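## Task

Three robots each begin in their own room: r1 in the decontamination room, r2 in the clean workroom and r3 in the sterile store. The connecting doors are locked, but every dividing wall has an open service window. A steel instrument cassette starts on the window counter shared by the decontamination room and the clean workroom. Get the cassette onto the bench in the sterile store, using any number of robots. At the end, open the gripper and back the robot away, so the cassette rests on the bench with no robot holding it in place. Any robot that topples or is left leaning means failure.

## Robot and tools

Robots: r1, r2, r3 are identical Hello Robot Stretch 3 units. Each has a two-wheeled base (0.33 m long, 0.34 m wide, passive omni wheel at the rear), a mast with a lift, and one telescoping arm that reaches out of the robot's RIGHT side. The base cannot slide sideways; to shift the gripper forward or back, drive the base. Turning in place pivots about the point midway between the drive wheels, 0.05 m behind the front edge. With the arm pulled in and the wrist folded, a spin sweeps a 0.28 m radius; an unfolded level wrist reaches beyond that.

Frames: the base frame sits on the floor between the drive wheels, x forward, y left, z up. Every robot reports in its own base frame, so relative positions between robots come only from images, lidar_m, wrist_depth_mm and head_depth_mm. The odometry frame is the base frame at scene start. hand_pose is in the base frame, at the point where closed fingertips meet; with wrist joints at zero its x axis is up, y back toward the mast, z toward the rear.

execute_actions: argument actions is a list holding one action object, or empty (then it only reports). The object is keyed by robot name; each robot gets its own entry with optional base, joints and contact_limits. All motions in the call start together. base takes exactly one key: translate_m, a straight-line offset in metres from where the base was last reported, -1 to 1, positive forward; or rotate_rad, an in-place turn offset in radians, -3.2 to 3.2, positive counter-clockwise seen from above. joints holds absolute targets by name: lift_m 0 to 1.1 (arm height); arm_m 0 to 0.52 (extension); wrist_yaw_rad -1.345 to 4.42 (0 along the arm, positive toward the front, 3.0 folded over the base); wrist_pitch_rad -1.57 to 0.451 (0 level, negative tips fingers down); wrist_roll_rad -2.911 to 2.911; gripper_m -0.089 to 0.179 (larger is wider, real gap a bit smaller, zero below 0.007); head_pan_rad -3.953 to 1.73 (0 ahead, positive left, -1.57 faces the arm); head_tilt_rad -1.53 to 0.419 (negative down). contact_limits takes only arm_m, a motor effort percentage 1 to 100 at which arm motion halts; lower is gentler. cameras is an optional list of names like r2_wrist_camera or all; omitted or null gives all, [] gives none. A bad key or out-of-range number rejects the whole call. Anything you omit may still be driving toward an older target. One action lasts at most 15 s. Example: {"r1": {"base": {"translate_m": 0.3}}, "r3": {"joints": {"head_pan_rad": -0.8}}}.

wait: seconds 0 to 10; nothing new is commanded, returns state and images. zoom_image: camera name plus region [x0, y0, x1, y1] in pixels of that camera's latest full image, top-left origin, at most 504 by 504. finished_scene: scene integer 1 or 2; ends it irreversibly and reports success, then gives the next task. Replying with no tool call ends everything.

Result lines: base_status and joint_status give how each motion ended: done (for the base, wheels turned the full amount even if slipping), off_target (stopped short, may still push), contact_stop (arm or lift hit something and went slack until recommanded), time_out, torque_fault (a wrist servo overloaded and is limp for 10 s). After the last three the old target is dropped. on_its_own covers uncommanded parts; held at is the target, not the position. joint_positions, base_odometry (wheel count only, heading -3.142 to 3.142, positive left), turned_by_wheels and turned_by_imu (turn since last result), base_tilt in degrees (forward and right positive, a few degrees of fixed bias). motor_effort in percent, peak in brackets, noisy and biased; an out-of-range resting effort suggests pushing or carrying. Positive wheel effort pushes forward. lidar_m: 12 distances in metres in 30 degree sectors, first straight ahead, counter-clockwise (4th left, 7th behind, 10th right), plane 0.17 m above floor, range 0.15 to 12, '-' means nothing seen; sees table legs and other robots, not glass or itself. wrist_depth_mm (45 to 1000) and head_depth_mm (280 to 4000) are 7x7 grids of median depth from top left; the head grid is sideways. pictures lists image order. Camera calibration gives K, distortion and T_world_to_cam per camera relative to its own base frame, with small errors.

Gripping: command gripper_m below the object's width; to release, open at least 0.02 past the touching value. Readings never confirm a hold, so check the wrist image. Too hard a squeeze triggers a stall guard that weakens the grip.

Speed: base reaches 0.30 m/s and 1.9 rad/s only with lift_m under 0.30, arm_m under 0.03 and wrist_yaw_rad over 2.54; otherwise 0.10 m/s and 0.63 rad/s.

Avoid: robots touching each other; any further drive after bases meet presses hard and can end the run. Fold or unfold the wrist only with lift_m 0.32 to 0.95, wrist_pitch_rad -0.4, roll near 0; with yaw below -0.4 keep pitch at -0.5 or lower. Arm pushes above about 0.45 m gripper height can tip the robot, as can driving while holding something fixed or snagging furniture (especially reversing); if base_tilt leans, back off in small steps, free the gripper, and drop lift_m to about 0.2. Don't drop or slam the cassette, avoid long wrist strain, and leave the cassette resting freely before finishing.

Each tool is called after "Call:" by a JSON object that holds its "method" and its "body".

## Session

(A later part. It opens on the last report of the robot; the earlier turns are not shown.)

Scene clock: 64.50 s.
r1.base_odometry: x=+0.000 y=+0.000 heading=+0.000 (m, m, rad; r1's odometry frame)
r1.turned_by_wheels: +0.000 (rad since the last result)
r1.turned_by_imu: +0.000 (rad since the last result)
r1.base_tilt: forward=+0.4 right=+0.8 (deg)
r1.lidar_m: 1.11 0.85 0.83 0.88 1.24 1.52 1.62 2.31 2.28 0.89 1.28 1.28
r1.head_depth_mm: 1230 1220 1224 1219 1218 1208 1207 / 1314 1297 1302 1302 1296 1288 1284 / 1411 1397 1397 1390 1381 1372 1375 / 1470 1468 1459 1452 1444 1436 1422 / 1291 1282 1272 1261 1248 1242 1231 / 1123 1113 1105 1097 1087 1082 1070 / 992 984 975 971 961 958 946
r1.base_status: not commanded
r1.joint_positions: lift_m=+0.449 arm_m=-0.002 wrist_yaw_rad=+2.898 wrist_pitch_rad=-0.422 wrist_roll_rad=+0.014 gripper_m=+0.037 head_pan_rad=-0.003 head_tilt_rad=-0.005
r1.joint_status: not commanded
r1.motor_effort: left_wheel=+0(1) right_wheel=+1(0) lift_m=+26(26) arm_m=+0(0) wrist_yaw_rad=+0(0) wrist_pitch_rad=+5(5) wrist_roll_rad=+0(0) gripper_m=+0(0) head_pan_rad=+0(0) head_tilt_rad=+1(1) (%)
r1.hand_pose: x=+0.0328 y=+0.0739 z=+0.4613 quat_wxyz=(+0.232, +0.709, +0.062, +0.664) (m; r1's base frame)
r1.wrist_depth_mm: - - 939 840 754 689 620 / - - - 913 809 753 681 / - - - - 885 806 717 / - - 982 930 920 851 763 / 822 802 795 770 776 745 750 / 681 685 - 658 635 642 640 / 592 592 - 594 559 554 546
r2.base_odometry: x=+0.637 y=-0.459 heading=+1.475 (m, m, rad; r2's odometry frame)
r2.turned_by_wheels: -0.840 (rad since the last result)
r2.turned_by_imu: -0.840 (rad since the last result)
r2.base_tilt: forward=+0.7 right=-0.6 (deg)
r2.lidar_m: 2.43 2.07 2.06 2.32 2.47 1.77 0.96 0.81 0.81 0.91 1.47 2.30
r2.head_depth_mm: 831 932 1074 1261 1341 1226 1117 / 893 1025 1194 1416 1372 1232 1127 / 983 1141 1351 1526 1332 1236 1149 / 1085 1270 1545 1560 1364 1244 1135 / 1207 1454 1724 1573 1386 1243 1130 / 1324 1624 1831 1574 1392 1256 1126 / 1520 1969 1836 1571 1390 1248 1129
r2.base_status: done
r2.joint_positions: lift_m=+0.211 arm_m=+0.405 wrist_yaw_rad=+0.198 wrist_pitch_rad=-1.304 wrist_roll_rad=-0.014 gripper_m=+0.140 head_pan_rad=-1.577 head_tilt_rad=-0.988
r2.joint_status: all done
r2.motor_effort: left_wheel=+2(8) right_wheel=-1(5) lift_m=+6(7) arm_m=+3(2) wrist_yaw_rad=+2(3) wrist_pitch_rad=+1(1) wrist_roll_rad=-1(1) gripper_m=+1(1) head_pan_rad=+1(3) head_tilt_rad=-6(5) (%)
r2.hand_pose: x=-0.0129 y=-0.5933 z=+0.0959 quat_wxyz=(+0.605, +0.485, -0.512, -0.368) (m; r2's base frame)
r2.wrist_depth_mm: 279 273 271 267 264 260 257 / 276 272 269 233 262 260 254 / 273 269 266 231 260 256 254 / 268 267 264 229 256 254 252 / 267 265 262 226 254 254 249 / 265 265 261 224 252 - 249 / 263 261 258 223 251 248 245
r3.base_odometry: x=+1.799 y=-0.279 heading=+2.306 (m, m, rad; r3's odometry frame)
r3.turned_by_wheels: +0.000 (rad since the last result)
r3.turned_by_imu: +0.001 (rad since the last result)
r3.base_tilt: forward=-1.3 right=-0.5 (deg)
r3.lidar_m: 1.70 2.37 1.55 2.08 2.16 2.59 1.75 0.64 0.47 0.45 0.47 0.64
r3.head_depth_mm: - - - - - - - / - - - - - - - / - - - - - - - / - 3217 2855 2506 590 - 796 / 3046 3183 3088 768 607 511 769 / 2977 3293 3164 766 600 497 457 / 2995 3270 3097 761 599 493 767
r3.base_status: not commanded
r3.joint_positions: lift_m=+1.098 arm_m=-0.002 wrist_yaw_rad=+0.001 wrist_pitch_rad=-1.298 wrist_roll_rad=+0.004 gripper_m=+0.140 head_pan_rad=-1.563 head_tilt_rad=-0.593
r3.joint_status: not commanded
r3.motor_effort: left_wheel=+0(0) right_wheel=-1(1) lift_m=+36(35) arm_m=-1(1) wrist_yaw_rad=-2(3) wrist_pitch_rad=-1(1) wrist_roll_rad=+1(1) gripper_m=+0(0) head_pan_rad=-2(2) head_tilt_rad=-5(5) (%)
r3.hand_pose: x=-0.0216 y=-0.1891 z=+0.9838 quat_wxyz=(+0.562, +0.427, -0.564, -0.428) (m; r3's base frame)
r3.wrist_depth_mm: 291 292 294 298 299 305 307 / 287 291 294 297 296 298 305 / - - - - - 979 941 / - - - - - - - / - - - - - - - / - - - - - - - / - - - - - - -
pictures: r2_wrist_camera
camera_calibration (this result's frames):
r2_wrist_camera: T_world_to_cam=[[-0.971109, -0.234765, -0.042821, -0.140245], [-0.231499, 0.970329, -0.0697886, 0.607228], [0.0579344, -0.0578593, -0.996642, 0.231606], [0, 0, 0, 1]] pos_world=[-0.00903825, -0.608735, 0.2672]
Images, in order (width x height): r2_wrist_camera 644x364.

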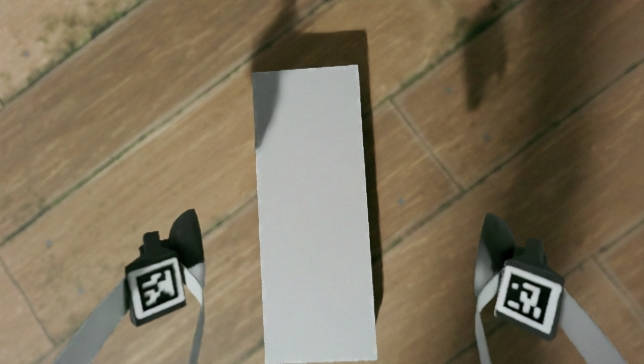

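Call:
{"method": "execute_actions", "body": {"actions": [{"r2":{"base":{"translate_m":0.016},"joints":{"lift_m":0.175,"arm_m":0.412,"wrist_yaw_rad":0.24,"gripper_m":0.115}}}], "cameras": []}}

Call:
{"method": "execute_actions", "body": {"actions": [{"r2":{"joints":{"lift_m":0.13}}}], "cameras": ["r2_wrist_camera","r2_head_camera"]}}

Scene clock: 65.93 s.
r1.base_odometry: x=+0.000 y=+0.000 heading=+0.000 (m, m, rad; r1's odometry frame)
r1.turned_by_wheels: +0.000 (rad since the last result)
r1.turned_by_imu: +0.000 (rad since the last result)
r1.base_tilt: forward=+0.5 right=+0.9 (deg)
r1.lidar_m: 1.11 0.85 0.83 0.87 1.24 1.52 1.62 2.31 2.28 0.89 1.29 1.28
r1.head_depth_mm: 1232 1232 1213 1223 1213 1203 1204 / 1310 1303 1309 1298 1298 1291 1279 / 1402 1398 1399 1393 1372 1376 1366 / 1484 1462 1458 1447 1444 1435 1420 / 1303 1286 1275 1259 1248 1236 1232 / 1125 1116 1104 1098 1087 1073 1072 / 992 981 978 965 962 958 946
r1.base_status: not commanded
r1.joint_positions: lift_m=+0.449 arm_m=-0.002 wrist_yaw_rad=+2.898 wrist_pitch_rad=-0.422 wrist_roll_rad=+0.014 gripper_m=+0.037 head_pan_rad=-0.003 head_tilt_rad=-0.005
r1.joint_status: not commanded
r1.motor_effort: left_wheel=+1(0) right_wheel=+0(1) lift_m=+26(26) arm_m=+0(0) wrist_yaw_rad=+0(0) wrist_pitch_rad=+5(5) wrist_roll_rad=+0(0) gripper_m=+0(0) head_pan_rad=+0(0) head_tilt_rad=+1(1) (%)
r1.hand_pose: x=+0.0328 y=+0.0739 z=+0.4613 quat_wxyz=(+0.232, +0.709, +0.062, +0.664) (m; r1's base frame)
r1.wrist_depth_mm: - - 917 819 744 685 616 / - - - 928 815 749 665 / - - - - 903 810 731 / - - 999 941 928 846 807 / 806 809 826 773 767 756 745 / 697 660 - 660 638 645 622 / 598 589 - 574 560 561 550
r2.base_odometry: x=+0.638 y=-0.443 heading=+1.475 (m, m, rad; r2's odometry frame)
r2.turned_by_wheels: +0.000 (rad since the last result)
r2.turned_by_imu: +0.000 (rad since the last result)
r2.base_tilt: forward=+0.6 right=-0.5 (deg)
r2.lidar_m: 2.41 2.05 2.05 2.31 2.48 1.79 0.98 0.82 0.82 0.93 1.49 2.29
r2.head_depth_mm: 841 945 1081 1281 1370 1228 1110 / 913 1039 1224 1451 1376 1231 1131 / 995 1148 1360 1530 1321 1228 1142 / 1097 1290 1559 1557 1374 1232 1137 / 1223 1456 1741 1585 1384 1248 1124 / 1344 1662 1816 1572 1395 1240 1129 / 1544 1961 1820 1588 1381 1246 1130
r2.base_status: done
r2.joint_positions: lift_m=+0.176 arm_m=+0.412 wrist_yaw_rad=+0.237 wrist_pitch_rad=-1.304 wrist_roll_rad=-0.014 gripper_m=+0.115 head_pan_rad=-1.577 head_tilt_rad=-0.988
r2.joint_status: all done
r2.motor_effort: left_wheel=+4(8) right_wheel=-2(3) lift_m=+7(9) arm_m=+2(1) wrist_yaw_rad=+2(4) wrist_pitch_rad=+1(1) wrist_roll_rad=-1(1) gripper_m=+1(82) head_pan_rad=+2(2) head_tilt_rad=-4(5) (%)
r2.hand_pose: x=-0.0112 y=-0.5999 z=+0.0609 quat_wxyz=(+0.613, +0.495, -0.503, -0.356) (m; r2's base frame)
r2.wrist_depth_mm: 241 237 235 232 228 225 223 / 237 234 232 198 225 225 222 / 237 234 230 194 224 222 220 / 235 229 229 194 221 222 216 / 234 230 226 191 221 218 215 / 230 229 224 190 217 - 215 / 229 226 223 189 216 217 213
r3.base_odometry: x=+1.799 y=-0.279 heading=+2.306 (m, m, rad; r3's odometry frame)
r3.turned_by_wheels: +0.000 (rad since the last result)
r3.turned_by_imu: +0.000 (rad since the last result)
r3.base_tilt: forward=-1.1 right=-0.5 (deg)
r3.lidar_m: 1.69 2.36 1.55 2.08 2.17 2.58 1.75 0.64 0.47 0.45 0.47 0.64
r3.head_depth_mm: - - - - - - - / - - - - - - - / - - - - - - - / - 3279 2809 2535 589 - 795 / 3071 3235 3036 773 606 512 764 / 2999 3277 3171 763 603 496 457 / 3053 3317 3132 762 599 493 771
r3.base_status: not commanded
r3.joint_positions: lift_m=+1.098 arm_m=-0.002 wrist_yaw_rad=+0.001 wrist_pitch_rad=-1.298 wrist_roll_rad=+0.004 gripper_m=+0.140 head_pan_rad=-1.563 head_tilt_rad=-0.593
r3.joint_status: not commanded
r3.motor_effort: left_wheel=+0(0) right_wheel=-1(1) lift_m=+36(35) arm_m=-1(1) wrist_yaw_rad=-2(1) wrist_pitch_rad=-1(1) wrist_roll_rad=+1(1) gripper_m=+0(0) head_pan_rad=-2(2) head_tilt_rad=-5(6) (%)
r3.hand_pose: x=-0.0216 y=-0.1891 z=+0.9838 quat_wxyz=(+0.562, +0.427, -0.564, -0.428) (m; r3's base frame)
r3.wrist_depth_mm: 289 291 297 298 302 302 309 / 285 290 296 294 298 300 306 / - - - - - 977 952 / - - - - - - - / - - - - - - - / - - - - - - - / - - - - - - -
pictures: none
No camera images: the call's "cameras" was empty. Leave "cameras" out to get every camera's image.

Scene clock: 67.23 s.
r1.base_odometry: x=+0.000 y=+0.000 heading=+0.000 (m, m, rad; r1's odometry frame)
r1.turned_by_wheels: +0.000 (rad since the last result)
r1.turned_by_imu: +0.000 (rad since the last result)
r1.base_tilt: forward=+0.5 right=+0.9 (deg)
r1.lidar_m: 1.11 0.85 0.83 0.87 1.24 1.52 1.62 2.30 2.27 0.89 1.28 1.28
r1.head_depth_mm: 1222 1234 1218 1218 1214 1208 1207 / 1307 1308 1301 1302 1283 1286 1284 / 1405 1395 1391 1393 1388 1376 1367 / 1476 1460 1454 1454 1443 1441 1423 / 1295 1286 1271 1255 1249 1239 1235 / 1123 1112 1103 1098 1088 1078 1065 / 992 979 976 968 961 958 949
r1.base_status: not commanded
r1.joint_positions: lift_m=+0.449 arm_m=-0.002 wrist_yaw_rad=+2.898 wrist_pitch_rad=-0.422 wrist_roll_rad=+0.014 gripper_m=+0.037 head_pan_rad=-0.003 head_tilt_rad=-0.005
r1.joint_status: not commanded
r1.motor_effort: left_wheel=+0(1) right_wheel=+0(0) lift_m=+26(26) arm_m=+0(0) wrist_yaw_rad=+0(0) wrist_pitch_rad=+5(5) wrist_roll_rad=+0(0) gripper_m=+0(0) head_pan_rad=+0(0) head_tilt_rad=+1(1) (%)
r1.hand_pose: x=+0.0328 y=+0.0739 z=+0.4613 quat_wxyz=(+0.232, +0.709, +0.062, +0.664) (m; r1's base frame)
r1.wrist_depth_mm: - - 915 829 748 701 627 / - - - 877 822 740 666 / - - - - 880 799 730 / - - 947 950 922 837 794 / 829 796 824 767 784 738 729 / 685 684 - 662 624 655 631 / 599 590 - 596 563 563 544
r2.base_odometry: x=+0.638 y=-0.443 heading=+1.475 (m, m, rad; r2's odometry frame)
r2.turned_by_wheels: +0.000 (rad since the last result)
r2.turned_by_imu: +0.000 (rad since the last result)
r2.base_tilt: forward=+0.7 right=-0.6 (deg)
r2.lidar_m: 2.41 2.05 2.04 2.31 2.47 1.80 0.97 0.82 0.82 0.93 1.49 2.29
r2.head_depth_mm: 842 951 1086 1279 1366 1233 1116 / 909 1040 1211 1445 1381 1228 1126 / 1003 1153 1370 1527 1310 1231 1141 / 1097 1293 1572 1566 1364 1240 1132 / 1228 1464 1722 1565 1390 1240 1129 / 1355 1655 1815 1561 1395 1244 1128 / 1545 1955 1820 1600 1389 1245 1126
r2.base_status: not commanded
r2.joint_positions: lift_m=+0.131 arm_m=+0.412 wrist_yaw_rad=+0.237 wrist_pitch_rad=-1.305 wrist_roll_rad=-0.014 gripper_m=+0.115 head_pan_rad=-1.577 head_tilt_rad=-0.988
r2.joint_status: lift_m contact_stop (moved -0.044 of -0.046)
r2.on_its_own: lift_m is slack since a contact_stop, until your next command for it
r2.motor_effort: left_wheel=+2(3) right_wheel=+0(2) lift_m=+18(20) arm_m=+3(2) wrist_yaw_rad=+4(3) wrist_pitch_rad=+1(2) wrist_roll_rad=-1(1) gripper_m=-1(1) head_pan_rad=+2(2) head_tilt_rad=-5(5) (%)
r2.hand_pose: x=-0.0112 y=-0.5997 z=+0.0165 quat_wxyz=(+0.612, +0.495, -0.503, -0.357) (m; r2's base frame)
r2.wrist_depth_mm: 196 193 190 155 185 183 180 / 192 191 188 154 153 182 179 / 192 190 188 152 151 180 178 / 189 187 185 150 150 180 176 / 187 187 183 150 149 176 174 / 187 185 181 148 148 - 173 / 185 182 180 147 146 173 171
r3.base_odometry: x=+1.799 y=-0.279 heading=+2.306 (m, m, rad; r3's odometry frame)
r3.turned_by_wheels: +0.000 (rad since the last result)
r3.turned_by_imu: +0.000 (rad since the last result)
r3.base_tilt: forward=-1.0 right=-0.5 (deg)
r3.lidar_m: 1.70 2.37 1.55 2.08 2.16 2.58 1.75 0.64 0.47 0.45 0.47 0.64
r3.head_depth_mm: - - - - - - - / - - - - - - - / - - - - - - - / - 3169 2836 2527 589 - 795 / 3033 3194 3042 774 604 512 768 / 3003 3237 3176 769 600 497 457 / 2976 3235 3205 759 600 494 771
r3.base_status: not commanded
r3.joint_positions: lift_m=+1.098 arm_m=-0.002 wrist_yaw_rad=+0.001 wrist_pitch_rad=-1.298 wrist_roll_rad=+0.004 gripper_m=+0.140 head_pan_rad=-1.563 head_tilt_rad=-0.593
r3.joint_status: not commanded
r3.motor_effort: left_wheel=+0(0) right_wheel=-1(1) lift_m=+35(35) arm_m=-1(1) wrist_yaw_rad=-1(2) wrist_pitch_rad=-1(0) wrist_roll_rad=+0(1) gripper_m=+0(0) head_pan_rad=-2(3) head_tilt_rad=-5(5) (%)
r3.hand_pose: x=-0.0216 y=-0.1891 z=+0.9838 quat_wxyz=(+0.562, +0.427, -0.564, -0.428) (m; r3's base frame)
r3.wrist_depth_mm: 290 293 295 299 301 307 309 / 286 287 292 296 298 302 305 / - - - - - 995 979 / - - - - - - - / - - - - - - - / - - - - - - - / - - - - - - -
pictures: r2_head_camera (sideways: a quarter turn clockwise sets it upright), r2_wrist_camera
camera_calibration (this result's frames):
r2_head_camera: T_world_to_cam=[[-0.00921155, 0.816736, -0.576938, 0.766999], [0.999549, 0.024017, 0.0180403, -0.0271598], [0.0285904, -0.576511, -0.816589, 1.02339], [0, 0, 0, 1]] pos_world=[0.00495373, -0.0357898, 1.27869]
r2_wrist_camera: T_world_to_cam=[[-0.96115, -0.27268, -0.0428587, -0.16617], [-0.269442, 0.960554, -0.0688238, 0.601969], [0.059935, -0.0546021, -0.996708, 0.153985], [0, 0, 0, 1]] pos_world=[-0.00674698, -0.615127, 0.187786]
Images, in order (width x height): r2_head_camera 896x504, r2_wrist_camera 644x364.

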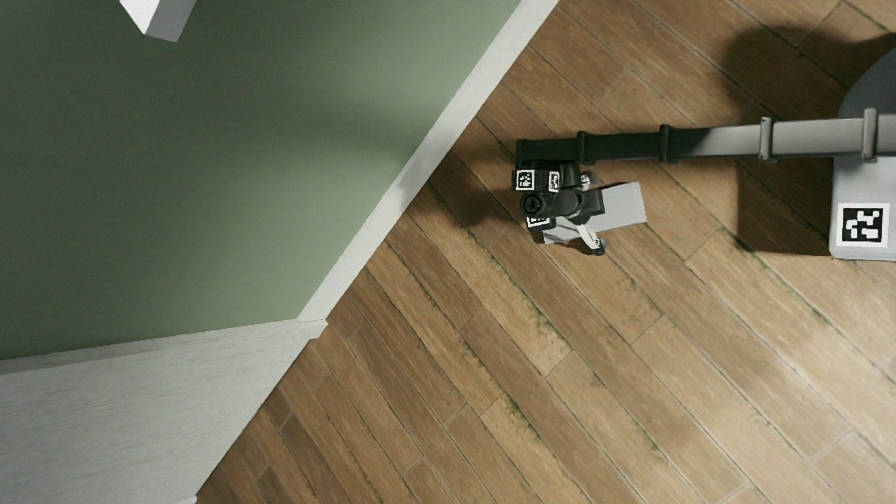

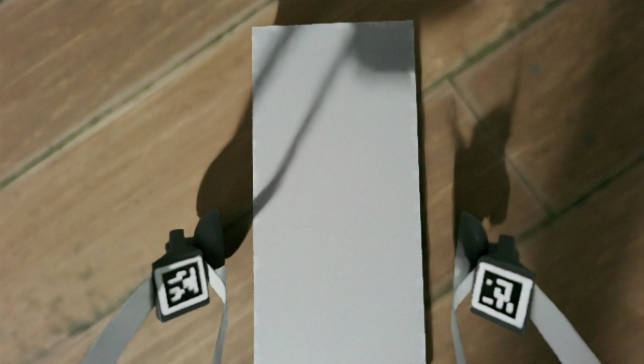

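Call:
{"method": "execute_actions", "body": {"actions": [{"r2":{"joints":{"gripper_m":-0.05}}}], "cameras": []}}

Call:
{"method": "execute_actions", "body": {"actions": [{"r2":{"joints":{"lift_m":0.2}}}], "cameras": ["r2_wrist_camera"]}}

Scene clock: 69.97 s.
r1.base_odometry: x=+0.000 y=+0.000 heading=+0.000 (m, m, rad; r1's odometry frame)
r1.turned_by_wheels: +0.000 (rad since the last result)
r1.turned_by_imu: +0.000 (rad since the last result)
r1.base_tilt: forward=+0.5 right=+0.9 (deg)
r1.lidar_m: 1.12 0.85 0.83 0.87 1.24 1.52 1.63 2.30 2.28 0.90 1.28 1.28
r1.head_depth_mm: 1231 1222 1214 1215 1212 1207 1210 / 1314 1306 1303 1288 1292 1284 1280 / 1408 1386 1396 1381 1369 1380 1380 / 1476 1459 1459 1442 1444 1432 1435 / 1303 1287 1276 1267 1243 1240 1234 / 1122 1117 1099 1095 1085 1081 1071 / 987 981 970 969 963 957 951
r1.base_status: not commanded
r1.joint_positions: lift_m=+0.449 arm_m=-0.002 wrist_yaw_rad=+2.898 wrist_pitch_rad=-0.422 wrist_roll_rad=+0.014 gripper_m=+0.037 head_pan_rad=-0.003 head_tilt_rad=-0.005
r1.joint_status: not commanded
r1.motor_effort: left_wheel=+1(0) right_wheel=+1(1) lift_m=+26(26) arm_m=-1(1) wrist_yaw_rad=+0(0) wrist_pitch_rad=+5(4) wrist_roll_rad=+0(0) gripper_m=+0(0) head_pan_rad=-1(0) head_tilt_rad=+1(1) (%)
r1.hand_pose: x=+0.0328 y=+0.0739 z=+0.4613 quat_wxyz=(+0.232, +0.709, +0.062, +0.664) (m; r1's base frame)
r1.wrist_depth_mm: - - 927 821 738 687 624 / - - - 922 823 733 662 / - - - - 886 801 729 / - - 951 926 917 845 784 / 823 817 821 774 786 745 728 / 688 691 - 642 628 650 635 / 603 587 - 576 570 553 545
r2.base_odometry: x=+0.638 y=-0.443 heading=+1.475 (m, m, rad; r2's odometry frame)
r2.turned_by_wheels: +0.000 (rad since the last result)
r2.turned_by_imu: +0.001 (rad since the last result)
r2.base_tilt: forward=+0.6 right=-0.5 (deg)
r2.lidar_m: 2.42 2.05 2.05 2.31 2.47 1.80 0.98 0.82 0.82 0.92 1.49 2.29
r2.head_depth_mm: 839 950 1083 1269 1368 1229 1111 / 911 1038 1213 1453 1370 1228 1130 / 997 1158 1369 1528 1306 1232 1147 / 1091 1290 1571 1565 1367 1235 1137 / 1230 1456 1737 1568 1382 1241 1125 / 1338 1658 1834 1590 1396 1243 1126 / 1547 1955 1833 1584 1395 1249 1136
r2.base_status: not commanded
r2.joint_positions: lift_m=+0.134 arm_m=+0.412 wrist_yaw_rad=+0.238 wrist_pitch_rad=-1.304 wrist_roll_rad=-0.016 gripper_m=-0.047 head_pan_rad=-1.577 head_tilt_rad=-0.988
r2.joint_status: all done
r2.on_its_own: lift_m is slack since a contact_stop, until your next command for it (your +0.130 is given up)
r2.motor_effort: left_wheel=+2(15) right_wheel=-1(17) lift_m=+17(18) arm_m=+1(2) wrist_yaw_rad=+3(4) wrist_pitch_rad=+2(3) wrist_roll_rad=+0(2) gripper_m=-59(100) head_pan_rad=+2(2) head_tilt_rad=-4(5) (%)
r2.hand_pose: x=-0.0112 y=-0.5998 z=+0.0193 quat_wxyz=(+0.613, +0.496, -0.502, -0.356) (m; r2's base frame)
r2.wrist_depth_mm: 196 193 191 142 185 184 181 / 196 192 190 141 140 183 180 / 192 190 188 141 139 181 178 / 190 190 185 139 138 179 177 / 188 187 184 139 138 178 176 / 187 185 139 138 138 175 174 / 185 185 181 138 136 174 174
r3.base_odometry: x=+1.799 y=-0.279 heading=+2.306 (m, m, rad; r3's odometry frame)
r3.turned_by_wheels: +0.000 (rad since the last result)
r3.turned_by_imu: +0.001 (rad since the last result)
r3.base_tilt: forward=-1.2 right=-0.6 (deg)
r3.lidar_m: 1.70 2.36 1.55 2.08 2.16 2.59 1.75 0.64 0.47 0.45 0.47 0.64
r3.head_depth_mm: - - - - - - - / - - - - - - - / - - - - - - - / - 3217 2804 2502 590 - 796 / 3066 3198 3052 769 605 511 769 / 2960 3267 3184 766 604 495 456 / 3004 3279 3028 758 600 494 769
r3.base_status: not commanded
r3.joint_positions: lift_m=+1.098 arm_m=-0.002 wrist_yaw_rad=+0.001 wrist_pitch_rad=-1.298 wrist_roll_rad=+0.004 gripper_m=+0.140 head_pan_rad=-1.563 head_tilt_rad=-0.593
r3.joint_status: not commanded
r3.motor_effort: left_wheel=+0(0) right_wheel=-1(1) lift_m=+35(35) arm_m=-1(1) wrist_yaw_rad=-2(2) wrist_pitch_rad=-1(1) wrist_roll_rad=+1(1) gripper_m=+0(0) head_pan_rad=-2(2) head_tilt_rad=-5(4) (%)
r3.hand_pose: x=-0.0216 y=-0.1891 z=+0.9838 quat_wxyz=(+0.562, +0.427, -0.564, -0.428) (m; r3's base frame)
r3.wrist_depth_mm: 290 291 298 299 305 303 308 / 289 292 293 295 299 300 304 / - - - - - 985 985 / - - - - - - - / - - - - - - - / - - - - - - - / - - - - - - -
pictures: none
No camera images: the call's "cameras" was empty. Leave "cameras" out to get every camera's image.

Scene clock: 71.40 s.
r1.base_odometry: x=+0.000 y=+0.000 heading=+0.000 (m, m, rad; r1's odometry frame)
r1.turned_by_wheels: +0.000 (rad since the last result)
r1.turned_by_imu: +0.000 (rad since the last result)
r1.base_tilt: forward=+0.4 right=+0.9 (deg)
r1.lidar_m: 1.12 0.85 0.83 0.87 1.24 1.52 1.62 2.31 2.28 0.89 1.28 1.28
r1.head_depth_mm: 1232 1221 1232 1215 1214 1209 1213 / 1314 1305 1297 1302 1296 1290 1278 / 1405 1399 1385 1379 1378 1369 1377 / 1473 1469 1446 1451 1438 1453 1426 / 1296 1277 1268 1255 1244 1236 1227 / 1122 1112 1103 1092 1088 1080 1071 / 989 981 974 971 963 954 950
r1.base_status: not commanded
r1.joint_positions: lift_m=+0.449 arm_m=-0.002 wrist_yaw_rad=+2.898 wrist_pitch_rad=-0.422 wrist_roll_rad=+0.014 gripper_m=+0.037 head_pan_rad=-0.003 head_tilt_rad=-0.005
r1.joint_status: not commanded
r1.motor_effort: left_wheel=+0(1) right_wheel=+0(0) lift_m=+26(26) arm_m=+0(0) wrist_yaw_rad=+0(0) wrist_pitch_rad=+4(5) wrist_roll_rad=+0(0) gripper_m=+0(0) head_pan_rad=+0(0) head_tilt_rad=+1(1) (%)
r1.hand_pose: x=+0.0328 y=+0.0739 z=+0.4613 quat_wxyz=(+0.232, +0.709, +0.062, +0.664) (m; r1's base frame)
r1.wrist_depth_mm: - - 899 829 759 687 618 / - - - 920 809 736 668 / - - - - 912 792 731 / - - 968 939 904 847 771 / 807 807 815 779 803 752 739 / 694 681 - 658 616 628 622 / 594 601 - 574 566 558 555
r2.base_odometry: x=+0.638 y=-0.443 heading=+1.475 (m, m, rad; r2's odometry frame)
r2.turned_by_wheels: +0.000 (rad since the last result)
r2.turned_by_imu: +0.000 (rad since the last result)
r2.base_tilt: forward=+0.7 right=-0.4 (deg)
r2.lidar_m: 2.42 2.05 2.05 2.31 2.47 1.79 0.98 0.82 0.82 0.93 1.49 2.29
r2.head_depth_mm: 837 951 1093 1281 1369 1227 1108 / 913 1047 1213 1432 1381 1229 1122 / 996 1153 1378 1531 1316 1229 1148 / 1097 1292 1559 1573 1370 1233 1135 / 1225 1449 1745 1572 1379 1243 1128 / 1346 1654 1801 1591 1396 1247 1124 / 1534 1965 1832 1579 1396 1249 1134
r2.base_status: not commanded
r2.joint_positions: lift_m=+0.199 arm_m=+0.412 wrist_yaw_rad=+0.238 wrist_pitch_rad=-1.306 wrist_roll_rad=-0.016 gripper_m=-0.037 head_pan_rad=-1.577 head_tilt_rad=-0.988
r2.joint_status: all done
r2.on_its_own: gripper_m is held at -0.040, not at your -0.050, by its stall guard, which is still easing
r2.motor_effort: left_wheel=+2(2) right_wheel=-1(2) lift_m=+30(32) arm_m=+2(2) wrist_yaw_rad=+2(2) wrist_pitch_rad=+2(2) wrist_roll_rad=+0(0) gripper_m=-55(59) head_pan_rad=+2(2) head_tilt_rad=-5(5) (%)
r2.hand_pose: x=-0.0113 y=-0.5993 z=+0.0843 quat_wxyz=(+0.613, +0.496, -0.501, -0.356) (m; r2's base frame)
r2.wrist_depth_mm: 264 263 260 142 250 251 244 / 261 260 259 141 140 247 244 / 259 257 253 140 139 243 241 / 258 256 251 140 138 242 239 / 256 252 250 139 138 240 238 / 253 252 139 138 138 237 236 / 254 249 247 138 137 236 234
r3.base_odometry: x=+1.799 y=-0.279 heading=+2.306 (m, m, rad; r3's odometry frame)
r3.turned_by_wheels: +0.000 (rad since the last result)
r3.turned_by_imu: +0.000 (rad since the last result)
r3.base_tilt: forward=-1.1 right=-0.4 (deg)
r3.lidar_m: 1.70 2.37 1.54 2.08 2.17 2.59 1.75 0.64 0.47 0.45 0.47 0.64
r3.head_depth_mm: - - - - - - - / - - - - - - - / - - - - - - - / - 3179 2841 2491 590 - 797 / 3092 3238 3081 769 604 511 765 / 2985 3223 3171 763 602 495 458 / 2954 3306 3129 760 598 494 771
r3.base_status: not commanded
r3.joint_positions: lift_m=+1.098 arm_m=-0.002 wrist_yaw_rad=+0.001 wrist_pitch_rad=-1.298 wrist_roll_rad=+0.004 gripper_m=+0.140 head_pan_rad=-1.563 head_tilt_rad=-0.593
r3.joint_status: not commanded
r3.motor_effort: left_wheel=-1(0) right_wheel=-1(1) lift_m=+36(35) arm_m=-1(1) wrist_yaw_rad=-2(1) wrist_pitch_rad=+0(1) wrist_roll_rad=+1(1) gripper_m=+0(0) head_pan_rad=-2(2) head_tilt_rad=-6(5) (%)
r3.hand_pose: x=-0.0216 y=-0.1891 z=+0.9838 quat_wxyz=(+0.562, +0.427, -0.564, -0.428) (m; r3's base frame)
r3.wrist_depth_mm: 292 290 295 299 306 303 310 / 289 290 294 293 296 301 305 / - - - - - 990 972 / - - - - - - - / - - - - - - - / - - - - - - - / - - - - - - -
pictures: r2_wrist_camera
camera_calibration (this result's frames):
r2_wrist_camera: T_world_to_cam=[[-0.960447, -0.275209, -0.0424555, -0.164765], [-0.272078, 0.959914, -0.0673632, 0.60579], [0.0592926, -0.0531475, -0.996825, 0.222422], [0, 0, 0, 1]] pos_world=[-0.00661379, -0.61503, 0.255529]
Images, in order (width x height): r2_wrist_camera 644x364.

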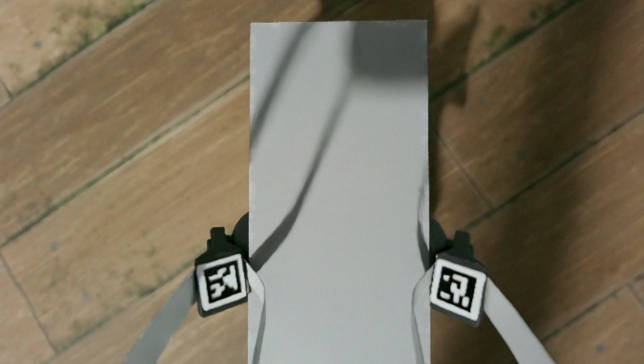

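Call:
{"method": "execute_actions", "body": {"actions": [{"r2":{"base":{"rotate_rad":0.79},"joints":{"arm_m":0.3,"wrist_yaw_rad":0,"gripper_m":-0.045}}}], "cameras": []}}

Call:
{"method": "execute_actions", "body": {"actions": [{"r2":{"base":{"translate_m":0.7},"joints":{"lift_m":0.4,"gripper_m":-0.05,"head_tilt_rad":-0.6}}}], "cameras": ["r2_wrist_camera"]}}

Scene clock: 73.90 s.
r1.base_odometry: x=+0.000 y=+0.000 heading=+0.000 (m, m, rad; r1's odometry frame)
r1.turned_by_wheels: +0.000 (rad since the last result)
r1.turned_by_imu: +0.000 (rad since the last result)
r1.base_tilt: forward=+0.3 right=+0.9 (deg)
r1.lidar_m: 1.12 0.85 0.83 0.88 1.24 1.52 1.62 2.31 2.28 0.89 1.28 1.28
r1.head_depth_mm: 1233 1229 1218 1221 1209 1210 1210 / 1312 1311 1303 1304 1290 1289 1284 / 1405 1397 1395 1383 1381 1378 1369 / 1481 1468 1461 1457 1438 1433 1421 / 1288 1285 1270 1255 1248 1237 1226 / 1124 1111 1111 1095 1092 1084 1069 / 990 984 975 965 967 950 950
r1.base_status: not commanded
r1.joint_positions: lift_m=+0.449 arm_m=-0.002 wrist_yaw_rad=+2.898 wrist_pitch_rad=-0.422 wrist_roll_rad=+0.014 gripper_m=+0.037 head_pan_rad=-0.003 head_tilt_rad=-0.005
r1.joint_status: not commanded
r1.motor_effort: left_wheel=+1(0) right_wheel=+1(1) lift_m=+26(26) arm_m=-1(0) wrist_yaw_rad=+0(0) wrist_pitch_rad=+5(5) wrist_roll_rad=+0(0) gripper_m=+0(0) head_pan_rad=+0(0) head_tilt_rad=+2(1) (%)
r1.hand_pose: x=+0.0328 y=+0.0739 z=+0.4613 quat_wxyz=(+0.232, +0.709, +0.062, +0.664) (m; r1's base frame)
r1.wrist_depth_mm: - - 919 823 742 671 627 / - - - 894 820 750 679 / - - - - 910 820 732 / - - 947 935 911 836 783 / 828 809 839 787 777 745 735 / 684 693 - 656 627 634 637 / 600 593 - 579 554 548 549
r2.base_odometry: x=+0.638 y=-0.443 heading=+2.265 (m, m, rad; r2's odometry frame)
r2.turned_by_wheels: +0.790 (rad since the last result)
r2.turned_by_imu: +0.791 (rad since the last result)
r2.base_tilt: forward=+0.6 right=-0.5 (deg)
r2.lidar_m: 2.05 2.10 2.59 2.47 1.22 0.86 0.82 0.84 1.12 2.29 2.35 2.15
r2.head_depth_mm: 2151 2107 1771 1526 1362 1227 1105 / 2161 2091 1805 1558 1371 1236 1126 / 2164 2102 1793 1561 1437 1220 1147 / 2176 2137 1808 1565 1391 1224 1136 / 2177 2137 1811 1577 1393 1243 1131 / 2194 2141 1831 1571 1387 1242 1128 / 2166 2171 1823 1577 1402 1246 1132
r2.base_status: done
r2.joint_positions: lift_m=+0.199 arm_m=+0.300 wrist_yaw_rad=+0.002 wrist_pitch_rad=-1.306 wrist_roll_rad=-0.016 gripper_m=-0.031 head_pan_rad=-1.577 head_tilt_rad=-0.988
r2.joint_status: gripper_m off_target (ended at -0.031, target -0.045); the others done
r2.on_its_own: gripper_m is held at -0.031, not at your -0.045, by its stall guard, which is still easing
r2.motor_effort: left_wheel=-2(7) right_wheel=+2(5) lift_m=+30(31) arm_m=-2(2) wrist_yaw_rad=-4(2) wrist_pitch_rad=+2(2) wrist_roll_rad=+0(0) gripper_m=-8(86) head_pan_rad=+2(2) head_tilt_rad=-5(5) (%)
r2.hand_pose: x=-0.0215 y=-0.4890 z=+0.0843 quat_wxyz=(+0.567, +0.434, -0.556, -0.426) (m; r2's base frame)
r2.wrist_depth_mm: 265 261 259 142 250 250 246 / 264 261 256 141 140 246 245 / 259 258 255 140 140 246 242 / 256 255 251 140 139 245 239 / 254 254 251 139 138 243 238 / 253 251 139 139 137 240 236 / 254 248 246 138 137 238 236
r3.base_odometry: x=+1.799 y=-0.279 heading=+2.306 (m, m, rad; r3's odometry frame)
r3.turned_by_wheels: +0.000 (rad since the last result)
r3.turned_by_imu: +0.001 (rad since the last result)
r3.base_tilt: forward=-1.1 right=-0.5 (deg)
r3.lidar_m: 1.70 2.37 1.55 2.08 2.16 2.59 1.75 0.64 0.47 0.45 0.47 0.64
r3.head_depth_mm: - - - - - - - / - - - - - - - / - - - - - - - / - 3303 2807 2524 590 - 799 / 3015 3264 3018 771 606 510 769 / 2951 3278 3123 765 601 497 457 / 2964 3247 3149 758 599 494 771
r3.base_status: not commanded
r3.joint_positions: lift_m=+1.098 arm_m=-0.002 wrist_yaw_rad=+0.001 wrist_pitch_rad=-1.298 wrist_roll_rad=+0.004 gripper_m=+0.140 head_pan_rad=-1.563 head_tilt_rad=-0.593
r3.joint_status: not commanded
r3.motor_effort: left_wheel=+0(0) right_wheel=-1(1) lift_m=+35(35) arm_m=-1(1) wrist_yaw_rad=-1(1) wrist_pitch_rad=+0(1) wrist_roll_rad=+1(0) gripper_m=+0(0) head_pan_rad=-2(2) head_tilt_rad=-5(5) (%)
r3.hand_pose: x=-0.0216 y=-0.1891 z=+0.9838 quat_wxyz=(+0.562, +0.427, -0.564, -0.428) (m; r3's base frame)
r3.wrist_depth_mm: 291 292 295 300 302 301 308 / 286 286 294 295 298 303 307 / - - - - - 994 976 / - - - - - - - / - - - - - - - / - - - - - - - / - - - - - - -
pictures: none
No camera images: the call's "cameras" was empty. Leave "cameras" out to get every camera's image.

Scene clock: 81.97 s.
r1.base_odometry: x=+0.000 y=+0.000 heading=+0.000 (m, m, rad; r1's odometry frame)
r1.turned_by_wheels: +0.000 (rad since the last result)
r1.turned_by_imu: +0.000 (rad since the last result)
r1.base_tilt: forward=+0.3 right=+0.9 (deg)
r1.lidar_m: 1.11 0.85 0.83 0.87 1.24 1.52 1.62 2.31 2.28 0.89 1.29 1.28
r1.head_depth_mm: 1228 1226 1227 1215 1213 1207 1209 / 1311 1301 1300 1307 1283 1281 1284 / 1402 1395 1399 1387 1375 1370 1370 / 1481 1463 1456 1442 1434 1447 1430 / 1287 1271 1272 1259 1245 1235 1225 / 1118 1116 1107 1093 1088 1083 1072 / 991 983 971 970 966 957 948
r1.base_status: not commanded
r1.joint_positions: lift_m=+0.449 arm_m=-0.002 wrist_yaw_rad=+2.898 wrist_pitch_rad=-0.422 wrist_roll_rad=+0.014 gripper_m=+0.037 head_pan_rad=-0.003 head_tilt_rad=-0.005
r1.joint_status: not commanded
r1.motor_effort: left_wheel=+1(1) right_wheel=+1(1) lift_m=+26(26) arm_m=-1(0) wrist_yaw_rad=+0(0) wrist_pitch_rad=+4(4) wrist_roll_rad=+0(0) gripper_m=+0(0) head_pan_rad=+0(0) head_tilt_rad=+1(1) (%)
r1.hand_pose: x=+0.0328 y=+0.0739 z=+0.4613 quat_wxyz=(+0.232, +0.709, +0.062, +0.664) (m; r1's base frame)
r1.wrist_depth_mm: - - 934 822 739 679 617 / - - - 914 821 732 675 / - - - - 904 820 723 / - - 964 930 919 840 779 / 823 807 830 778 771 750 738 / 697 680 - 656 627 641 630 / 591 592 - 588 563 556 550
r2.base_odometry: x=+0.191 y=+0.095 heading=+2.265 (m, m, rad; r2's odometry frame)
r2.turned_by_wheels: +0.000 (rad since the last result)
r2.turned_by_imu: +0.002 (rad since the last result)
r2.base_tilt: forward=+0.7 right=-0.5 (deg)
r2.lidar_m: 1.35 1.38 1.83 2.50 2.25 1.59 1.52 1.56 2.05 2.26 1.97 1.42
r2.head_depth_mm: 1927 2089 2349 2381 1861 1507 1276 / 1928 2106 2334 2390 1840 1507 1309 / 1943 2106 2332 2385 1860 1506 - / 1947 2120 2335 2405 1855 1514 1281 / 1923 2092 2327 2409 1845 1523 1284 / 1942 2109 2376 2372 1861 1513 1275 / 1919 2124 2368 2401 1876 1516 1285
r2.base_status: done
r2.joint_positions: lift_m=+0.399 arm_m=+0.300 wrist_yaw_rad=+0.002 wrist_pitch_rad=-1.306 wrist_roll_rad=-0.016 gripper_m=-0.002 head_pan_rad=-1.577 head_tilt_rad=-0.606
r2.joint_status: gripper_m off_target (ended at -0.002, target -0.050); the others done
r2.on_its_own: gripper_m is held at -0.001, not at your -0.050, by its stall guard, which is still easing
r2.motor_effort: left_wheel=-3(3) right_wheel=+2(3) lift_m=+30(29) arm_m=-2(2) wrist_yaw_rad=-4(3) wrist_pitch_rad=+2(2) wrist_roll_rad=+0(0) gripper_m=-4(100) head_pan_rad=+2(3) head_tilt_rad=+3(22) (%)
r2.hand_pose: x=-0.0215 y=-0.4890 z=+0.2843 quat_wxyz=(+0.567, +0.434, -0.556, -0.426) (m; r2's base frame)
r2.wrist_depth_mm: 483 475 472 142 452 452 445 / 473 468 460 141 141 447 441 / 479 462 460 140 139 440 438 / 465 460 460 140 139 443 429 / 461 458 447 140 138 433 431 / 457 453 140 138 137 428 427 / 461 452 442 138 137 430 422
r3.base_odometry: x=+1.799 y=-0.279 heading=+2.306 (m, m, rad; r3's odometry frame)
r3.turned_by_wheels: +0.000 (rad since the last result)
r3.turned_by_imu: +0.002 (rad since the last result)
r3.base_tilt: forward=-1.1 right=-0.4 (deg)
r3.lidar_m: 1.70 2.37 1.55 2.08 2.16 2.59 1.75 0.64 0.47 0.45 0.47 0.64
r3.head_depth_mm: - - - - - - - / - - - - - - - / - - - - - - - / - 3232 3054 2172 590 - 796 / 2994 3259 2974 774 604 513 772 / 3018 3227 2832 763 602 496 457 / 2975 3269 3128 759 598 495 770
r3.base_status: not commanded
r3.joint_positions: lift_m=+1.098 arm_m=-0.002 wrist_yaw_rad=+0.001 wrist_pitch_rad=-1.298 wrist_roll_rad=+0.004 gripper_m=+0.140 head_pan_rad=-1.563 head_tilt_rad=-0.593
r3.joint_status: not commanded
r3.motor_effort: left_wheel=-1(0) right_wheel=-1(1) lift_m=+36(35) arm_m=-1(1) wrist_yaw_rad=-1(1) wrist_pitch_rad=-1(0) wrist_roll_rad=+0(1) gripper_m=+0(0) head_pan_rad=-2(2) head_tilt_rad=-5(5) (%)
r3.hand_pose: x=-0.0216 y=-0.1891 z=+0.9838 quat_wxyz=(+0.562, +0.427, -0.564, -0.428) (m; r3's base frame)
r3.wrist_depth_mm: 288 292 295 296 302 308 308 / 285 289 289 292 297 303 303 / - - - - - 995 964 / - - - - - - - / - - - - - - - / - - - - - - - / - - - - - - -
pictures: r2_wrist_camera
camera_calibration (this result's frames):
r2_wrist_camera: T_world_to_cam=[[-0.998156, -0.0433662, -0.0424627, -0.0231668], [-0.0404585, 0.996926, -0.0670919, 0.533518], [0.0452417, -0.0652503, -0.996843, 0.422039], [0, 0, 0, 1]] pos_world=[-0.0206324, -0.505345, 0.455517]
Images, in order (width x height): r2_wrist_camera 644x364.

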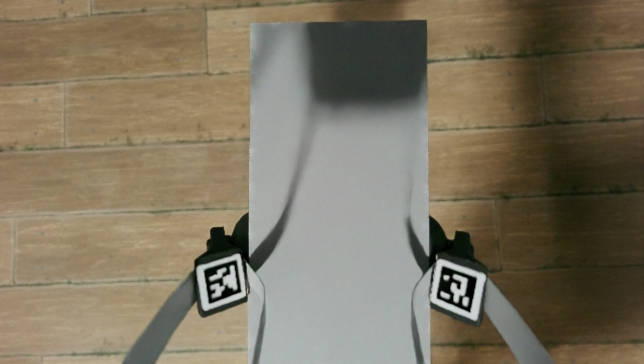

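Call:
{"method": "execute_actions", "body": {"actions": [{"r2":{"base":{"translate_m":0.7},"joints":{"lift_m":1.06,"gripper_m":-0.055}}}], "cameras": []}}

Call:
{"method": "execute_actions", "body": {"actions": [{"r2":{"base":{"rotate_rad":1.61},"joints":{"arm_m":0.4,"gripper_m":-0.05}}}], "cameras": []}}

Call:
{"method": "execute_actions", "body": {"actions": [{"r2":{"joints":{"arm_m":0.51,"lift_m":1.03,"gripper_m":-0.04}}}], "cameras": ["r2_wrist_camera","r2_head_camera"]}}

Scene clock: 90.60 s.
r1.base_odometry: x=+0.000 y=+0.000 heading=+0.000 (m, m, rad; r1's odometry frame)
r1.turned_by_wheels: +0.000 (rad since the last result)
r1.turned_by_imu: +0.000 (rad since the last result)
r1.base_tilt: forward=+0.4 right=+0.9 (deg)
r1.lidar_m: 1.11 0.85 0.83 0.88 1.24 1.52 1.62 2.30 2.27 0.89 1.28 1.28
r1.head_depth_mm: 1223 1225 1220 1216 1208 1205 1208 / 1315 1310 1305 1293 1300 1291 1282 / 1401 1395 1381 1391 1384 1378 1371 / 1477 1469 1457 1440 1449 1433 1434 / 1296 1278 1276 1262 1250 1231 1219 / 1122 1111 1097 1092 1092 1082 1069 / 990 985 977 969 961 957 944
r1.base_status: not commanded
r1.joint_positions: lift_m=+0.449 arm_m=-0.002 wrist_yaw_rad=+2.898 wrist_pitch_rad=-0.422 wrist_roll_rad=+0.014 gripper_m=+0.037 head_pan_rad=-0.003 head_tilt_rad=-0.005
r1.joint_status: not commanded
r1.motor_effort: left_wheel=+0(1) right_wheel=+0(0) lift_m=+26(26) arm_m=+0(0) wrist_yaw_rad=+0(0) wrist_pitch_rad=+5(5) wrist_roll_rad=+0(0) gripper_m=+0(0) head_pan_rad=+0(0) head_tilt_rad=+1(1) (%)
r1.hand_pose: x=+0.0328 y=+0.0739 z=+0.4613 quat_wxyz=(+0.232, +0.709, +0.062, +0.664) (m; r1's base frame)
r1.wrist_depth_mm: - - 925 812 736 669 632 / - - - 915 835 731 671 / - - - - 871 815 727 / - - 978 948 932 843 795 / 820 815 823 775 773 749 746 / 694 674 - 660 630 648 638 / 595 582 - 581 568 561 553
r2.base_odometry: x=-0.257 y=+0.633 heading=+2.264 (m, m, rad; r2's odometry frame)
r2.turned_by_wheels: +0.000 (rad since the last result)
r2.turned_by_imu: +0.002 (rad since the last result)
r2.base_tilt: forward=+0.6 right=-0.5 (deg)
r2.lidar_m: 0.65 0.66 0.88 2.19 2.60 2.34 2.22 2.28 2.33 2.23 0.96 0.68
r2.head_depth_mm: 1848 2047 2293 2395 1843 1504 1276 / - - 2306 2382 1787 1507 1277 / 1894 - - 567 484 1497 1275 / 1914 2097 2316 2439 1735 1515 1278 / 1917 2091 2326 2404 1851 1518 1284 / 1906 2092 2322 2384 1863 1514 1278 / 1878 1948 1871 1881 1770 1512 1293
r2.base_status: done
r2.joint_positions: lift_m=+1.059 arm_m=+0.300 wrist_yaw_rad=+0.002 wrist_pitch_rad=-1.306 wrist_roll_rad=-0.016 gripper_m=-0.007 head_pan_rad=-1.577 head_tilt_rad=-0.606
r2.joint_status: gripper_m off_target (ended at -0.007, target -0.055); the others done
r2.on_its_own: gripper_m is held at -0.009, not at your -0.055, by its stall guard, which is still easing
r2.motor_effort: left_wheel=-3(3) right_wheel=+2(6) lift_m=+30(32) arm_m=-2(3) wrist_yaw_rad=-3(3) wrist_pitch_rad=+2(2) wrist_roll_rad=+0(0) gripper_m=-40(100) head_pan_rad=+2(3) head_tilt_rad=+2(3) (%)
r2.hand_pose: x=-0.0215 y=-0.4889 z=+0.9443 quat_wxyz=(+0.567, +0.434, -0.556, -0.426) (m; r2's base frame)
r2.wrist_depth_mm: 816 - - 142 - - - / 812 - - 142 140 - - / 807 - - 141 139 - - / 793 - - 140 139 - - / 799 - - 139 138 - - / 799 - 140 138 137 - - / 793 - - 137 137 - -
r3.base_odometry: x=+1.799 y=-0.279 heading=+2.306 (m, m, rad; r3's odometry frame)
r3.turned_by_wheels: +0.000 (rad since the last result)
r3.turned_by_imu: +0.002 (rad since the last result)
r3.base_tilt: forward=-1.1 right=-0.5 (deg)
r3.lidar_m: 1.70 2.37 1.55 2.08 2.17 2.59 1.75 0.64 0.47 0.45 0.47 0.64
r3.head_depth_mm: - - - - - - - / - - - - - - - / - - - - - - - / 3131 3257 3207 2518 591 - 796 / 3008 3246 3159 773 605 510 767 / 3002 3237 3151 768 603 496 457 / 2983 3266 3124 759 599 494 770
r3.base_status: not commanded
r3.joint_positions: lift_m=+1.098 arm_m=-0.002 wrist_yaw_rad=+0.001 wrist_pitch_rad=-1.298 wrist_roll_rad=+0.004 gripper_m=+0.140 head_pan_rad=-1.563 head_tilt_rad=-0.593
r3.joint_status: not commanded
r3.motor_effort: left_wheel=-1(1) right_wheel=-1(1) lift_m=+35(35) arm_m=-1(1) wrist_yaw_rad=-2(0) wrist_pitch_rad=-1(1) wrist_roll_rad=+1(1) gripper_m=+0(0) head_pan_rad=-2(2) head_tilt_rad=-5(5) (%)
r3.hand_pose: x=-0.0216 y=-0.1891 z=+0.9838 quat_wxyz=(+0.562, +0.427, -0.564, -0.428) (m; r3's base frame)
r3.wrist_depth_mm: 291 293 298 296 303 307 309 / 284 287 291 294 300 300 306 / - - - - - - 948 / - - - - - - - / - - - - - - - / - - - - - - - / - - - - - - -
pictures: none
No camera images: the call's "cameras" was empty. Leave "cameras" out to get every camera's image.

Scene clock: 94.10 s.
r1.base_odometry: x=+0.000 y=+0.000 heading=+0.000 (m, m, rad; r1's odometry frame)
r1.turned_by_wheels: +0.000 (rad since the last result)
r1.turned_by_imu: +0.000 (rad since the last result)
r1.base_tilt: forward=+0.4 right=+0.9 (deg)
r1.lidar_m: 1.11 0.85 0.83 0.87 1.25 1.52 1.62 2.30 2.27 0.89 1.29 1.28
r1.head_depth_mm: 1229 1219 1223 1218 1212 1207 1205 / 1312 1306 1293 1292 1286 1283 1275 / 1410 1400 1386 1384 1377 1374 1362 / 1473 1459 1461 1446 1445 1433 1435 / 1298 1282 1274 1252 1257 1242 1228 / 1122 1110 1110 1092 1087 1082 1069 / 989 983 978 970 963 959 953
r1.base_status: not commanded
r1.joint_positions: lift_m=+0.449 arm_m=-0.002 wrist_yaw_rad=+2.898 wrist_pitch_rad=-0.422 wrist_roll_rad=+0.014 gripper_m=+0.037 head_pan_rad=-0.003 head_tilt_rad=-0.005
r1.joint_status: not commanded
r1.motor_effort: left_wheel=+0(1) right_wheel=+1(1) lift_m=+26(26) arm_m=+0(0) wrist_yaw_rad=+0(0) wrist_pitch_rad=+5(5) wrist_roll_rad=+0(0) gripper_m=+0(0) head_pan_rad=+0(0) head_tilt_rad=+1(1) (%)
r1.hand_pose: x=+0.0328 y=+0.0739 z=+0.4613 quat_wxyz=(+0.232, +0.709, +0.062, +0.664) (m; r1's base frame)
r1.wrist_depth_mm: - - 919 860 735 692 626 / - - - 919 820 741 688 / - - - - 901 793 721 / - - 961 942 928 842 784 / 821 808 807 775 784 732 734 / 691 679 - 643 646 642 636 / 592 582 - 586 559 557 544
r2.base_odometry: x=-0.257 y=+0.633 heading=-2.409 (m, m, rad; r2's odometry frame)
r2.turned_by_wheels: +1.610 (rad since the last result)
r2.turned_by_imu: +1.612 (rad since the last result)
r2.base_tilt: forward=+0.5 right=-0.5 (deg)
r2.lidar_m: 2.50 2.63 2.31 2.22 2.31 2.31 2.23 0.91 0.67 0.64 0.67 0.92
r2.head_depth_mm: 2967 3337 3150 792 635 911 1073 / - 3452 3292 794 635 922 1081 / 2976 - - 604 624 921 1094 / 916 2451 3140 767 639 934 1101 / 3164 3247 3368 802 659 946 1121 / 3128 3256 3198 800 664 952 1120 / 3140 3407 3392 803 664 957 1138
r2.base_status: done
r2.joint_positions: lift_m=+1.059 arm_m=+0.400 wrist_yaw_rad=+0.002 wrist_pitch_rad=-1.307 wrist_roll_rad=-0.016 gripper_m=-0.031 head_pan_rad=-1.577 head_tilt_rad=-0.606
r2.joint_status: gripper_m off_target (ended at -0.031, target -0.050); the others done
r2.on_its_own: gripper_m is held at -0.031, not at your -0.050, by its stall guard, which is still easing
r2.motor_effort: left_wheel=-2(8) right_wheel=+2(5) lift_m=+31(30) arm_m=+2(3) wrist_yaw_rad=-2(3) wrist_pitch_rad=+2(2) wrist_roll_rad=+0(0) gripper_m=-7(100) head_pan_rad=+3(2) head_tilt_rad=+3(2) (%)
r2.hand_pose: x=-0.0216 y=-0.5883 z=+0.9443 quat_wxyz=(+0.566, +0.434, -0.556, -0.426) (m; r2's base frame)
r2.wrist_depth_mm: 258 258 255 142 247 245 242 / 259 253 252 141 140 243 241 / 256 253 250 140 140 240 238 / 255 250 248 140 139 239 236 / 254 249 245 138 138 237 233 / 250 247 139 138 137 237 233 / 246 246 243 139 137 234 232
r3.base_odometry: x=+1.799 y=-0.279 heading=+2.306 (m, m, rad; r3's odometry frame)
r3.turned_by_wheels: +0.000 (rad since the last result)
r3.turned_by_imu: +0.001 (rad since the last result)
r3.base_tilt: forward=-1.2 right=-0.4 (deg)
r3.lidar_m: 1.70 2.37 1.55 2.08 2.17 2.59 1.75 0.64 0.47 0.45 0.47 0.64
r3.head_depth_mm: - - - - - - - / - - - - - - - / - - - - - - - / 3111 3192 3173 693 590 - 797 / 550 595 1353 633 604 511 770 / 558 3304 3137 735 602 497 456 / 2979 3278 3107 761 600 495 772
r3.base_status: not commanded
r3.joint_positions: lift_m=+1.098 arm_m=-0.002 wrist_yaw_rad=+0.001 wrist_pitch_rad=-1.298 wrist_roll_rad=+0.004 gripper_m=+0.140 head_pan_rad=-1.563 head_tilt_rad=-0.593
r3.joint_status: not commanded
r3.motor_effort: left_wheel=-1(1) right_wheel=-1(1) lift_m=+35(36) arm_m=-1(1) wrist_yaw_rad=-3(2) wrist_pitch_rad=-1(1) wrist_roll_rad=+1(1) gripper_m=+0(0) head_pan_rad=-2(2) head_tilt_rad=-5(5) (%)
r3.hand_pose: x=-0.0216 y=-0.1891 z=+0.9838 quat_wxyz=(+0.562, +0.427, -0.564, -0.428) (m; r3's base frame)
r3.wrist_depth_mm: 291 292 296 299 304 305 309 / 286 292 293 295 298 301 305 / - - - - - - 955 / - - - - - - - / - - - - - - - / - - - - - - - / - - - - - - -
pictures: none
No camera images: the call's "cameras" was empty. Leave "cameras" out to get every camera's image.

Scene clock: 96.17 s.
r1.base_odometry: x=+0.000 y=+0.000 heading=+0.000 (m, m, rad; r1's odometry frame)
r1.turned_by_wheels: +0.000 (rad since the last result)
r1.turned_by_imu: +0.000 (rad since the last result)
r1.base_tilt: forward=+0.4 right=+0.9 (deg)
r1.lidar_m: 1.11 0.85 0.83 0.87 1.24 1.52 1.62 2.30 2.28 0.89 1.28 1.28
r1.head_depth_mm: 1231 1224 1224 1217 1213 1211 1203 / 1304 1309 1299 1294 1291 1290 1289 / 1403 1397 1387 1386 1380 1375 1367 / 1484 1475 1449 1450 1455 1439 1437 / 1294 1283 1273 1260 1251 1244 1229 / 1124 1111 1101 1096 1082 1080 1070 / 987 984 976 967 959 950 950
r1.base_status: not commanded
r1.joint_positions: lift_m=+0.449 arm_m=-0.002 wrist_yaw_rad=+2.898 wrist_pitch_rad=-0.422 wrist_roll_rad=+0.014 gripper_m=+0.037 head_pan_rad=-0.003 head_tilt_rad=-0.005
r1.joint_status: not commanded
r1.motor_effort: left_wheel=+1(1) right_wheel=+0(0) lift_m=+26(26) arm_m=-1(0) wrist_yaw_rad=+0(0) wrist_pitch_rad=+5(5) wrist_roll_rad=+0(0) gripper_m=+0(0) head_pan_rad=-1(0) head_tilt_rad=+1(0) (%)
r1.hand_pose: x=+0.0328 y=+0.0739 z=+0.4613 quat_wxyz=(+0.232, +0.709, +0.062, +0.664) (m; r1's base frame)
r1.wrist_depth_mm: - - 886 829 746 667 633 / - - - 909 811 726 676 / - - - - 891 818 723 / - - 975 942 910 850 770 / 814 811 822 784 787 737 736 / 702 684 - 659 630 639 629 / 600 590 - 592 570 557 547
r2.base_odometry: x=-0.257 y=+0.633 heading=-2.409 (m, m, rad; r2's odometry frame)
r2.turned_by_wheels: +0.000 (rad since the last result)
r2.turned_by_imu: +0.000 (rad since the last result)
r2.base_tilt: forward=+0.6 right=-0.5 (deg)
r2.lidar_m: 2.50 2.62 2.31 2.22 2.30 2.31 2.22 0.91 0.67 0.65 0.67 0.92
r2.head_depth_mm: 2932 2952 3120 793 634 909 1073 / 3007 3376 3356 794 636 920 1082 / 2982 - 3004 687 640 929 1097 / 914 2436 3178 765 638 935 1102 / 3117 3259 3317 797 660 944 1113 / 3132 3301 3200 800 666 947 1127 / 3221 3446 3376 797 663 966 1142
r2.base_status: not commanded
r2.joint_positions: lift_m=+1.031 arm_m=+0.510 wrist_yaw_rad=+0.001 wrist_pitch_rad=-1.307 wrist_roll_rad=-0.016 gripper_m=-0.028 head_pan_rad=-1.577 head_tilt_rad=-0.606
r2.joint_status: gripper_m off_target (ended at -0.028, target -0.040); the others done
r2.on_its_own: gripper_m is held at -0.031, not at your -0.040, by its stall guard, which is still easing
r2.motor_effort: left_wheel=-2(2) right_wheel=+1(2) lift_m=+8(28) arm_m=+3(2) wrist_yaw_rad=-2(2) wrist_pitch_rad=+2(2) wrist_roll_rad=+0(0) gripper_m=-50(96) head_pan_rad=+2(2) head_tilt_rad=+2(3) (%)
r2.hand_pose: x=-0.0216 y=-0.6982 z=+0.9157 quat_wxyz=(+0.566, +0.434, -0.556, -0.426) (m; r2's base frame)
r2.wrist_depth_mm: 228 226 224 142 215 215 213 / 227 224 222 141 140 214 210 / 225 223 220 140 140 213 210 / 224 223 217 139 139 209 208 / 219 219 215 139 138 207 207 / 220 219 139 139 138 207 204 / 216 216 213 138 137 206 202
r3.base_odometry: x=+1.799 y=-0.279 heading=+2.306 (m, m, rad; r3's odometry frame)
r3.turned_by_wheels: +0.000 (rad since the last result)
r3.turned_by_imu: +0.000 (rad since the last result)
r3.base_tilt: forward=-1.2 right=-0.4 (deg)
r3.lidar_m: 1.70 2.37 1.54 2.08 2.16 2.58 1.74 0.64 0.47 0.45 0.47 0.64
r3.head_depth_mm: - - - - - - - / - - - - - - - / - - - - - - - / 3045 3263 3218 2535 590 - 798 / 1068 494 528 637 548 513 768 / 458 500 3118 765 568 496 457 / 2874 3285 3151 755 600 495 774
r3.base_status: not commanded
r3.joint_positions: lift_m=+1.098 arm_m=-0.002 wrist_yaw_rad=+0.001 wrist_pitch_rad=-1.298 wrist_roll_rad=+0.004 gripper_m=+0.140 head_pan_rad=-1.563 head_tilt_rad=-0.593
r3.joint_status: not commanded
r3.motor_effort: left_wheel=+0(0) right_wheel=-1(1) lift_m=+35(36) arm_m=-1(1) wrist_yaw_rad=+0(0) wrist_pitch_rad=-1(1) wrist_roll_rad=+1(1) gripper_m=+0(0) head_pan_rad=-2(2) head_tilt_rad=-5(7) (%)
r3.hand_pose: x=-0.0216 y=-0.1891 z=+0.9838 quat_wxyz=(+0.562, +0.427, -0.564, -0.428) (m; r3's base frame)
r3.wrist_depth_mm: 291 294 291 299 300 307 307 / 288 287 290 297 298 302 306 / - - - - - 972 947 / - - - - - - - / - - - - - - - / - - - - - - - / - - - - - - -
pictures: r2_head_camera (sideways: a quarter turn clockwise sets it upright), r2_wrist_camera
camera_calibration (this result's frames):
r2_head_camera: T_world_to_cam=[[-0.0109329, 0.542834, -0.839769, 1.10954], [0.999573, 0.0287044, 0.0055414, -0.0108937], [0.0271131, -0.839349, -0.542916, 0.667446], [0, 0, 0, 1]] pos_world=[0.00492306, -0.0417651, 1.29419]
r2_wrist_camera: T_world_to_cam=[[-0.9982, -0.0423286, -0.0424848, -0.00473185], [-0.0394586, 0.997022, -0.0662569, 0.783779], [0.0451629, -0.0644613, -0.996898, 1.03838], [0, 0, 0, 1]] pos_world=[-0.0206928, -0.71471, 1.08689]
Images, in order (width x height): r2_head_camera 896x504, r2_wrist_camera 644x364.

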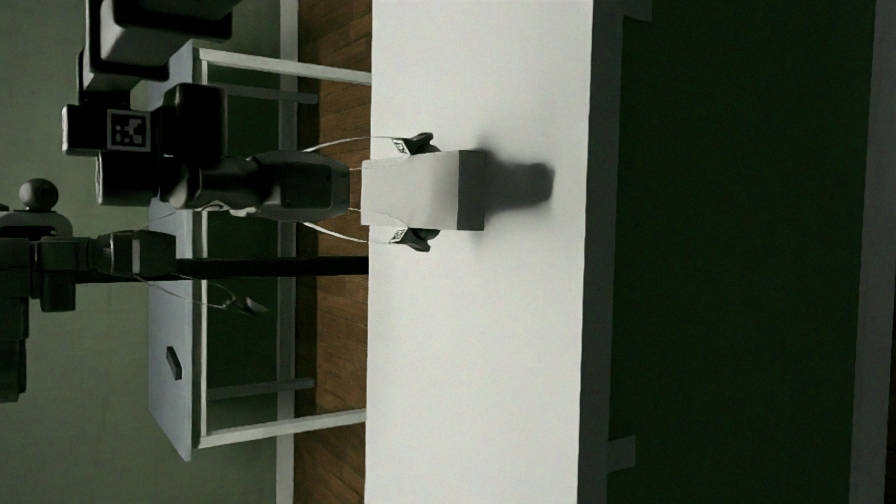

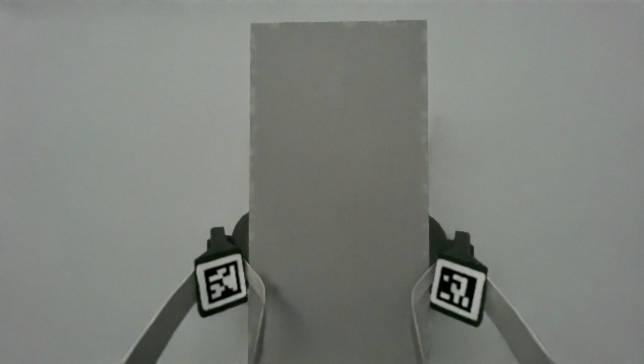

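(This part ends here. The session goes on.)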